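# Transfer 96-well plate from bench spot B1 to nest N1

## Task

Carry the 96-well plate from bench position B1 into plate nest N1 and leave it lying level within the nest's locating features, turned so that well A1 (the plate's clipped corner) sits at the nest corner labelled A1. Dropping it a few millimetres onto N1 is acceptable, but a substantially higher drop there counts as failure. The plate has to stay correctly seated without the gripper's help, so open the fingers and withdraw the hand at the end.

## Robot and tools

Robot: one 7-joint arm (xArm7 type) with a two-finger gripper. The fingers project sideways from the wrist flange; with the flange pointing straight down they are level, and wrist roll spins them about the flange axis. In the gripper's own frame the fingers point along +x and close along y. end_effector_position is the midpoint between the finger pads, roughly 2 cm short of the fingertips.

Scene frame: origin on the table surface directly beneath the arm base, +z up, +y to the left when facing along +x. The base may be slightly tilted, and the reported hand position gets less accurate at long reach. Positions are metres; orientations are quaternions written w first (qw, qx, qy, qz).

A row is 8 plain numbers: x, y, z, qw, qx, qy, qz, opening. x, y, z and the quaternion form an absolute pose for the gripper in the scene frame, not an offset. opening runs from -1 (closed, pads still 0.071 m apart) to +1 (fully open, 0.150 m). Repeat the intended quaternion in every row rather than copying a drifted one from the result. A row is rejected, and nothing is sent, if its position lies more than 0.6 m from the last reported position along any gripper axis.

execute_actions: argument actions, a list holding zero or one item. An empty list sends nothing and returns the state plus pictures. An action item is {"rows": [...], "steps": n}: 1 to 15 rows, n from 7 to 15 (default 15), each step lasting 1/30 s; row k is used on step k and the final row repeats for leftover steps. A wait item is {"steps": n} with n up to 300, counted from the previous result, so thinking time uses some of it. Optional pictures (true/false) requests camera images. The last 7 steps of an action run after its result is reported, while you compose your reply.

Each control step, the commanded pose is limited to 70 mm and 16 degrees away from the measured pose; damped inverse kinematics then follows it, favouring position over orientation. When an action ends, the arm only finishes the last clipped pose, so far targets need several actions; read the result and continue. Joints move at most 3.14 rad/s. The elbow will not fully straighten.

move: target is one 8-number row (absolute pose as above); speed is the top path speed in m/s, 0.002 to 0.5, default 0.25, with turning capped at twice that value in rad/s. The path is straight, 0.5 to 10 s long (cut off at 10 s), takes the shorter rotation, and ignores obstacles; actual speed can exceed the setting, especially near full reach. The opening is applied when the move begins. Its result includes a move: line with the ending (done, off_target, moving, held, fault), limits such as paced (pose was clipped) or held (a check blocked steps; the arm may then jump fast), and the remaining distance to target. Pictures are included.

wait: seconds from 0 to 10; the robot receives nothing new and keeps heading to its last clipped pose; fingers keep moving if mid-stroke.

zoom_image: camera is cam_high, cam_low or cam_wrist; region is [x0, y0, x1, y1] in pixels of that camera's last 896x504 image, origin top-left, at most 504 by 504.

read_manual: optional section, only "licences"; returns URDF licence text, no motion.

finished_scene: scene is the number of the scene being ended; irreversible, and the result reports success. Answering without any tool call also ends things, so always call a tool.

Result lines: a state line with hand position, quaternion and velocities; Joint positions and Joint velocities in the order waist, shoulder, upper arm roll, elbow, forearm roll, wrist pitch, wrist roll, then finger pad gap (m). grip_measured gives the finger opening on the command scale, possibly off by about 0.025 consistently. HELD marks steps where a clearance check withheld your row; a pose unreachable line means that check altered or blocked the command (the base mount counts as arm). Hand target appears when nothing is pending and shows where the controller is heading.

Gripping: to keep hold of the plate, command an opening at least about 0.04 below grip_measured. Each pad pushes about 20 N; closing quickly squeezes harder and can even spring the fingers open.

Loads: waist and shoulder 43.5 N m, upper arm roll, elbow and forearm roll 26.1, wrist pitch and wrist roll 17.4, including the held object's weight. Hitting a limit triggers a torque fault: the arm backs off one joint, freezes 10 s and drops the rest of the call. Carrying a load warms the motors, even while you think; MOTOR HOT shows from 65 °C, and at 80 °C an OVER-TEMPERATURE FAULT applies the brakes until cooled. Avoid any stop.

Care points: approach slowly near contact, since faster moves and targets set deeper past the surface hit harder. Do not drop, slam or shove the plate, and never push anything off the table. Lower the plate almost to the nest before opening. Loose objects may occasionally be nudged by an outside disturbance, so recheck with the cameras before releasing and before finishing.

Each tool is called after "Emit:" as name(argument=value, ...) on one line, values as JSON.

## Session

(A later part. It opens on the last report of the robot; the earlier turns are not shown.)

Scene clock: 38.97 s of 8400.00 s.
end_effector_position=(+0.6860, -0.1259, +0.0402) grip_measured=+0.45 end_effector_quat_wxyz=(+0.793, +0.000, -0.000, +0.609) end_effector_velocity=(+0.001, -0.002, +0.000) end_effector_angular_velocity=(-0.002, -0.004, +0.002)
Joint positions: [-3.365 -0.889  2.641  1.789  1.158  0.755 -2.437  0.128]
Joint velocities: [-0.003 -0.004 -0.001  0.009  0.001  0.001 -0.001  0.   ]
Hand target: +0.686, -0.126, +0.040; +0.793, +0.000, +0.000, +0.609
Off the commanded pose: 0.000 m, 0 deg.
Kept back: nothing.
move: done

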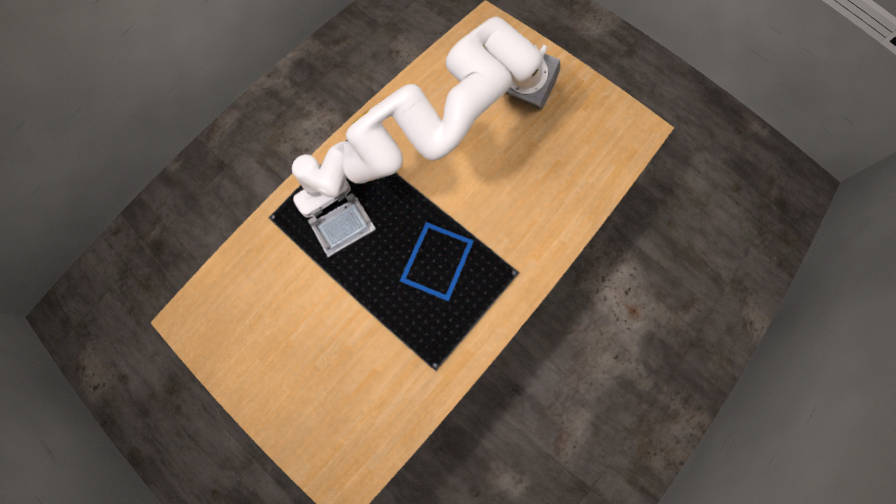

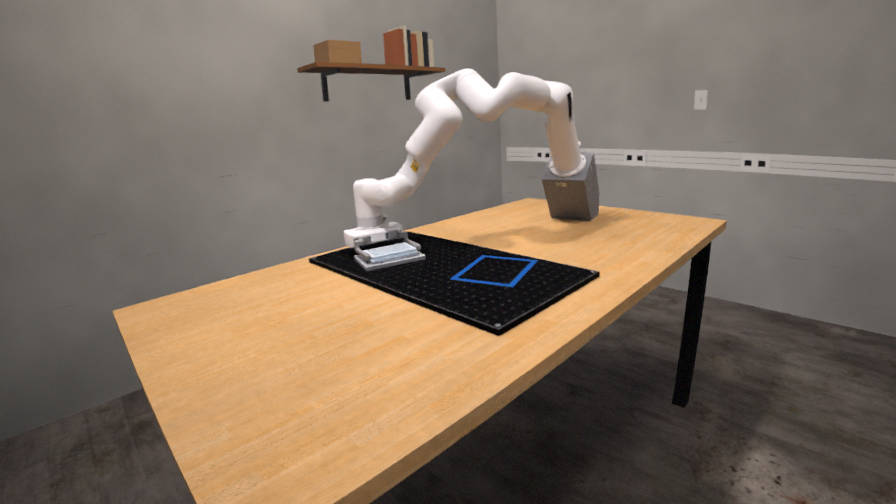

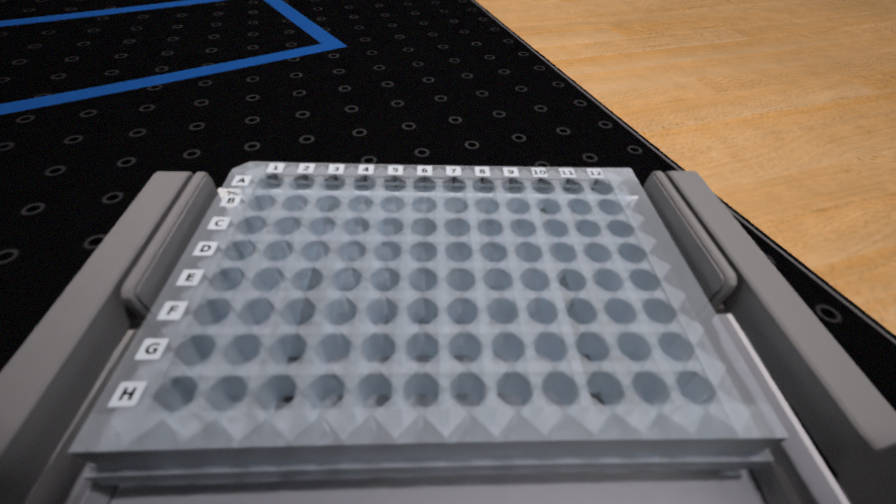

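Emit:
move(target=[0.6852, -0.129, 0.035, 0.793, 0, 0, 0.609, 0.3], speed=0.02)

Emit:
move(target=[0.6852, -0.129, 0.035, 0.793, 0, 0, 0.609, 1])

Emit:
move(target=[0.67, -0.19, 0.12, 0.793, 0, 0, 0.609, 1], speed=0.1)

Emit:
zoom_image(camera="cam_high", region=[280, 170, 400, 270])

Scene clock: 40.07 s of 8400.00 s.
end_effector_position=(+0.6861, -0.1277, +0.0374) grip_measured=+0.44 end_effector_quat_wxyz=(+0.791, +0.001, -0.002, +0.611) end_effector_velocity=(+0.000, -0.001, -0.001) end_effector_angular_velocity=(-0.004, -0.006, +0.008)
Joint positions: [-3.373 -0.904  2.644  1.809  1.163  0.76  -2.443  0.128]
Joint velocities: [ 0.    -0.006 -0.003  0.008  0.008 -0.004 -0.01  -0.   ]
Hand target: +0.685, -0.129, +0.035; +0.793, +0.000, +0.000, +0.609
Off the commanded pose: 0.003 m, 0 deg.
Kept back: nothing.
move: done

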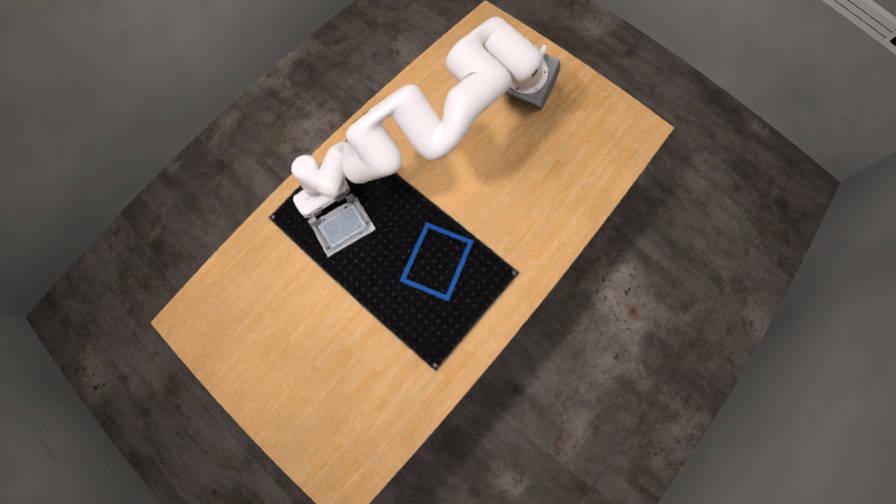

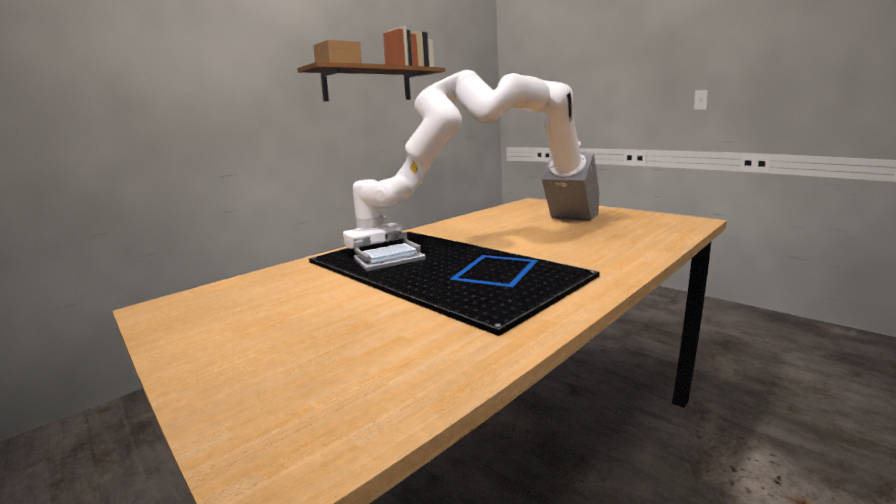

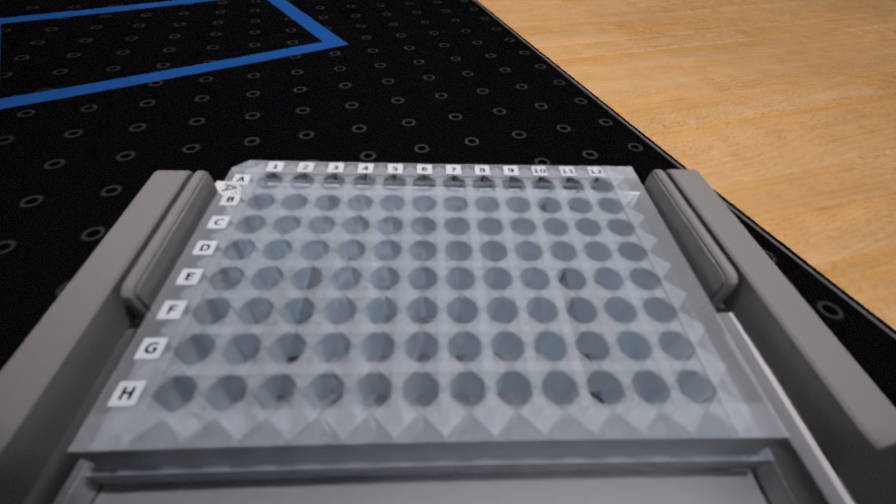

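Scene clock: 40.77 s of 8400.00 s.
end_effector_position=(+0.6842, -0.1281, +0.0364) grip_measured=+0.54 end_effector_quat_wxyz=(+0.788, -0.000, -0.001, +0.615) end_effector_velocity=(-0.001, -0.001, -0.000) end_effector_angular_velocity=(-0.001, +0.002, -0.002)
Joint positions: [-3.37  -0.908  2.638  1.81   1.169  0.76  -2.455  0.132]
Joint velocities: [ 0.007 -0.002 -0.012 -0.003  0.009  0.005 -0.002  0.   ]
Hand target: +0.685, -0.129, +0.035; +0.793, -0.000, -0.000, +0.609
Off the commanded pose: 0.002 m, 1 deg.
Kept back: nothing.
move: done

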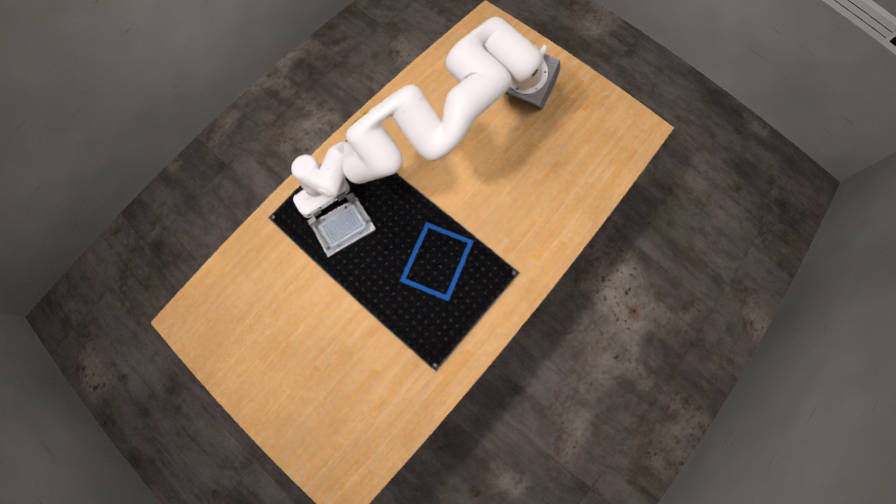

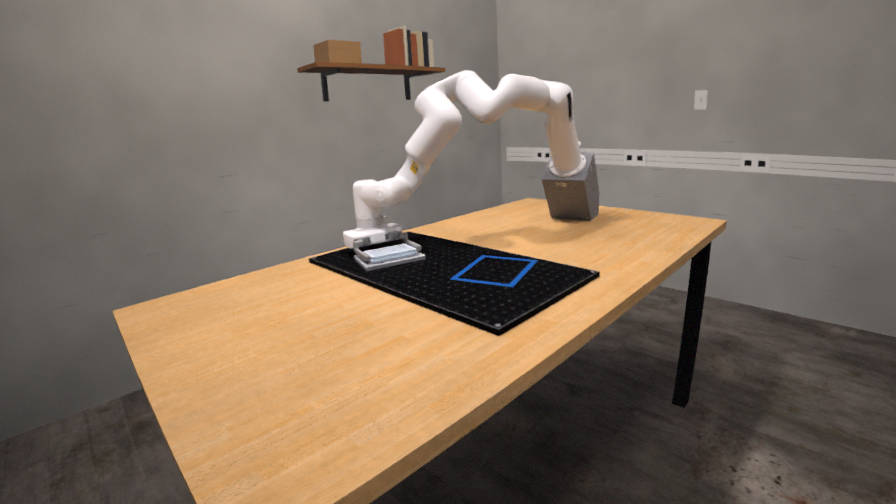

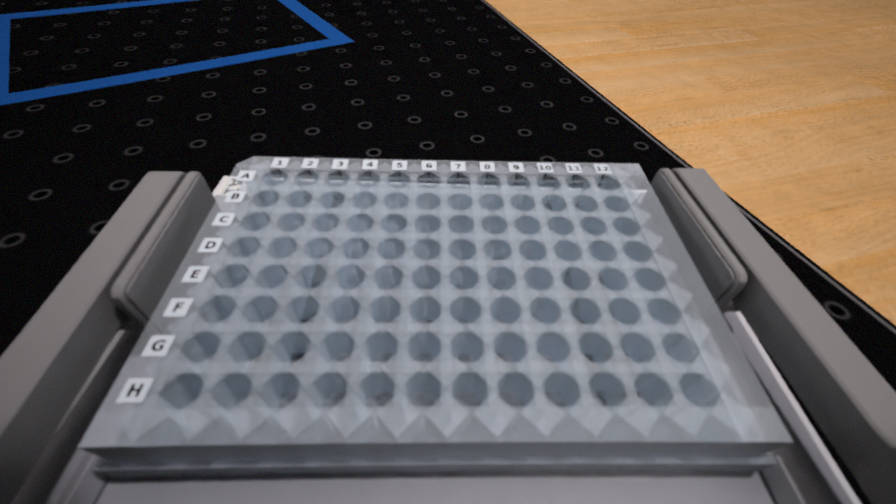

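Scene clock: 42.17 s of 8400.00 s.
end_effector_position=(+0.6700, -0.1892, +0.1195) grip_measured=+1.00 end_effector_quat_wxyz=(+0.793, +0.001, -0.000, +0.609) end_effector_velocity=(-0.000, +0.000, +0.001) end_effector_angular_velocity=(+0.003, +0.001, +0.001)
Joint positions: [-3.464 -0.783  2.578  1.742  1.12   0.896 -2.513  0.15 ]
Joint velocities: [-0.001  0.003  0.001 -0.001 -0.002  0.004 -0.001  0.   ]
Hand target: +0.670, -0.190, +0.120; +0.793, +0.000, +0.000, +0.609
Off the commanded pose: 0.001 m, 0 deg.
Kept back: nothing.
move: done

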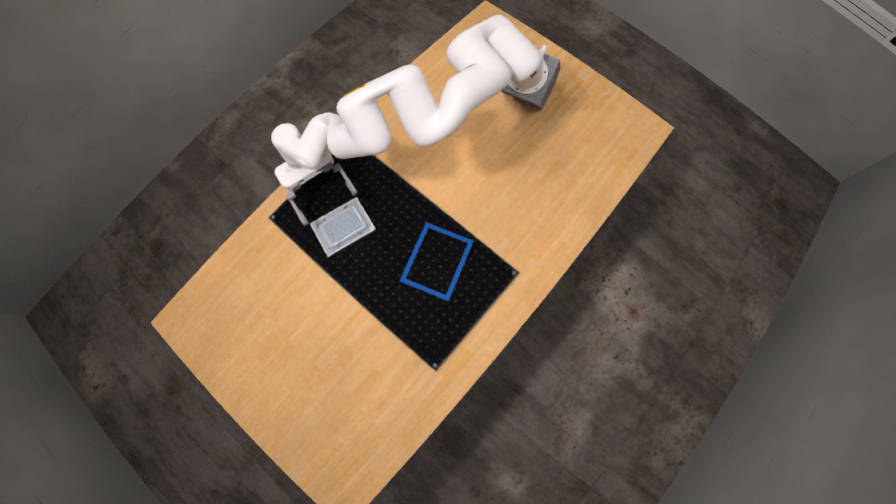

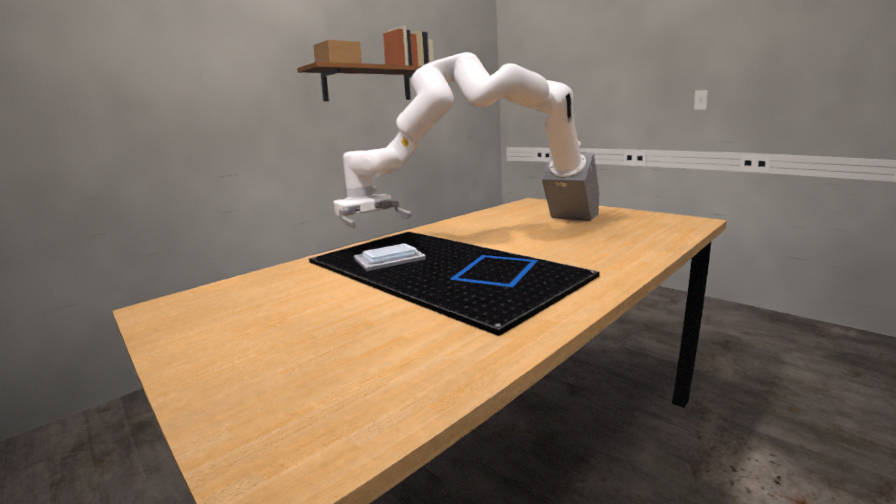

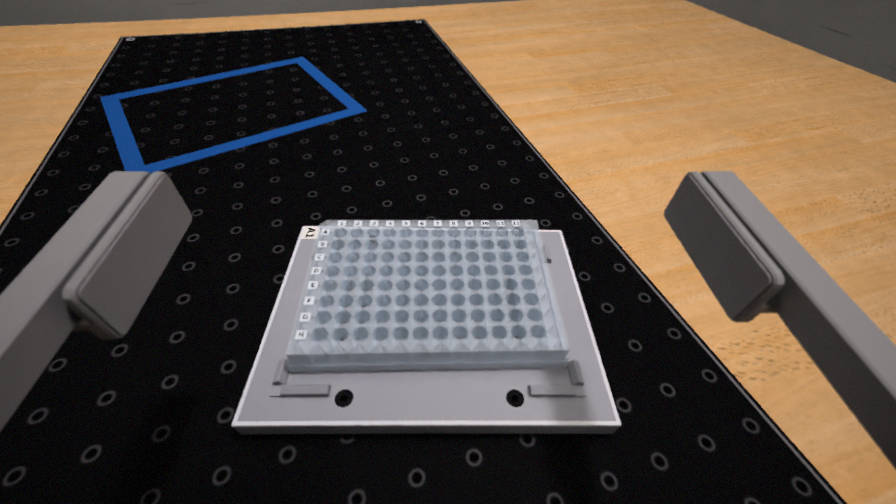

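Region (280, 170, 400, 270) of cam_high's 896x504 image, scaled by 4.200, with more detail than that image has.

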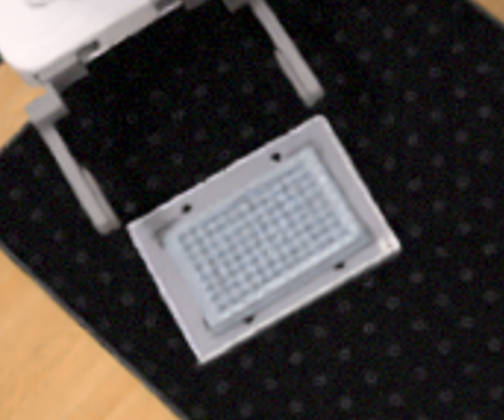

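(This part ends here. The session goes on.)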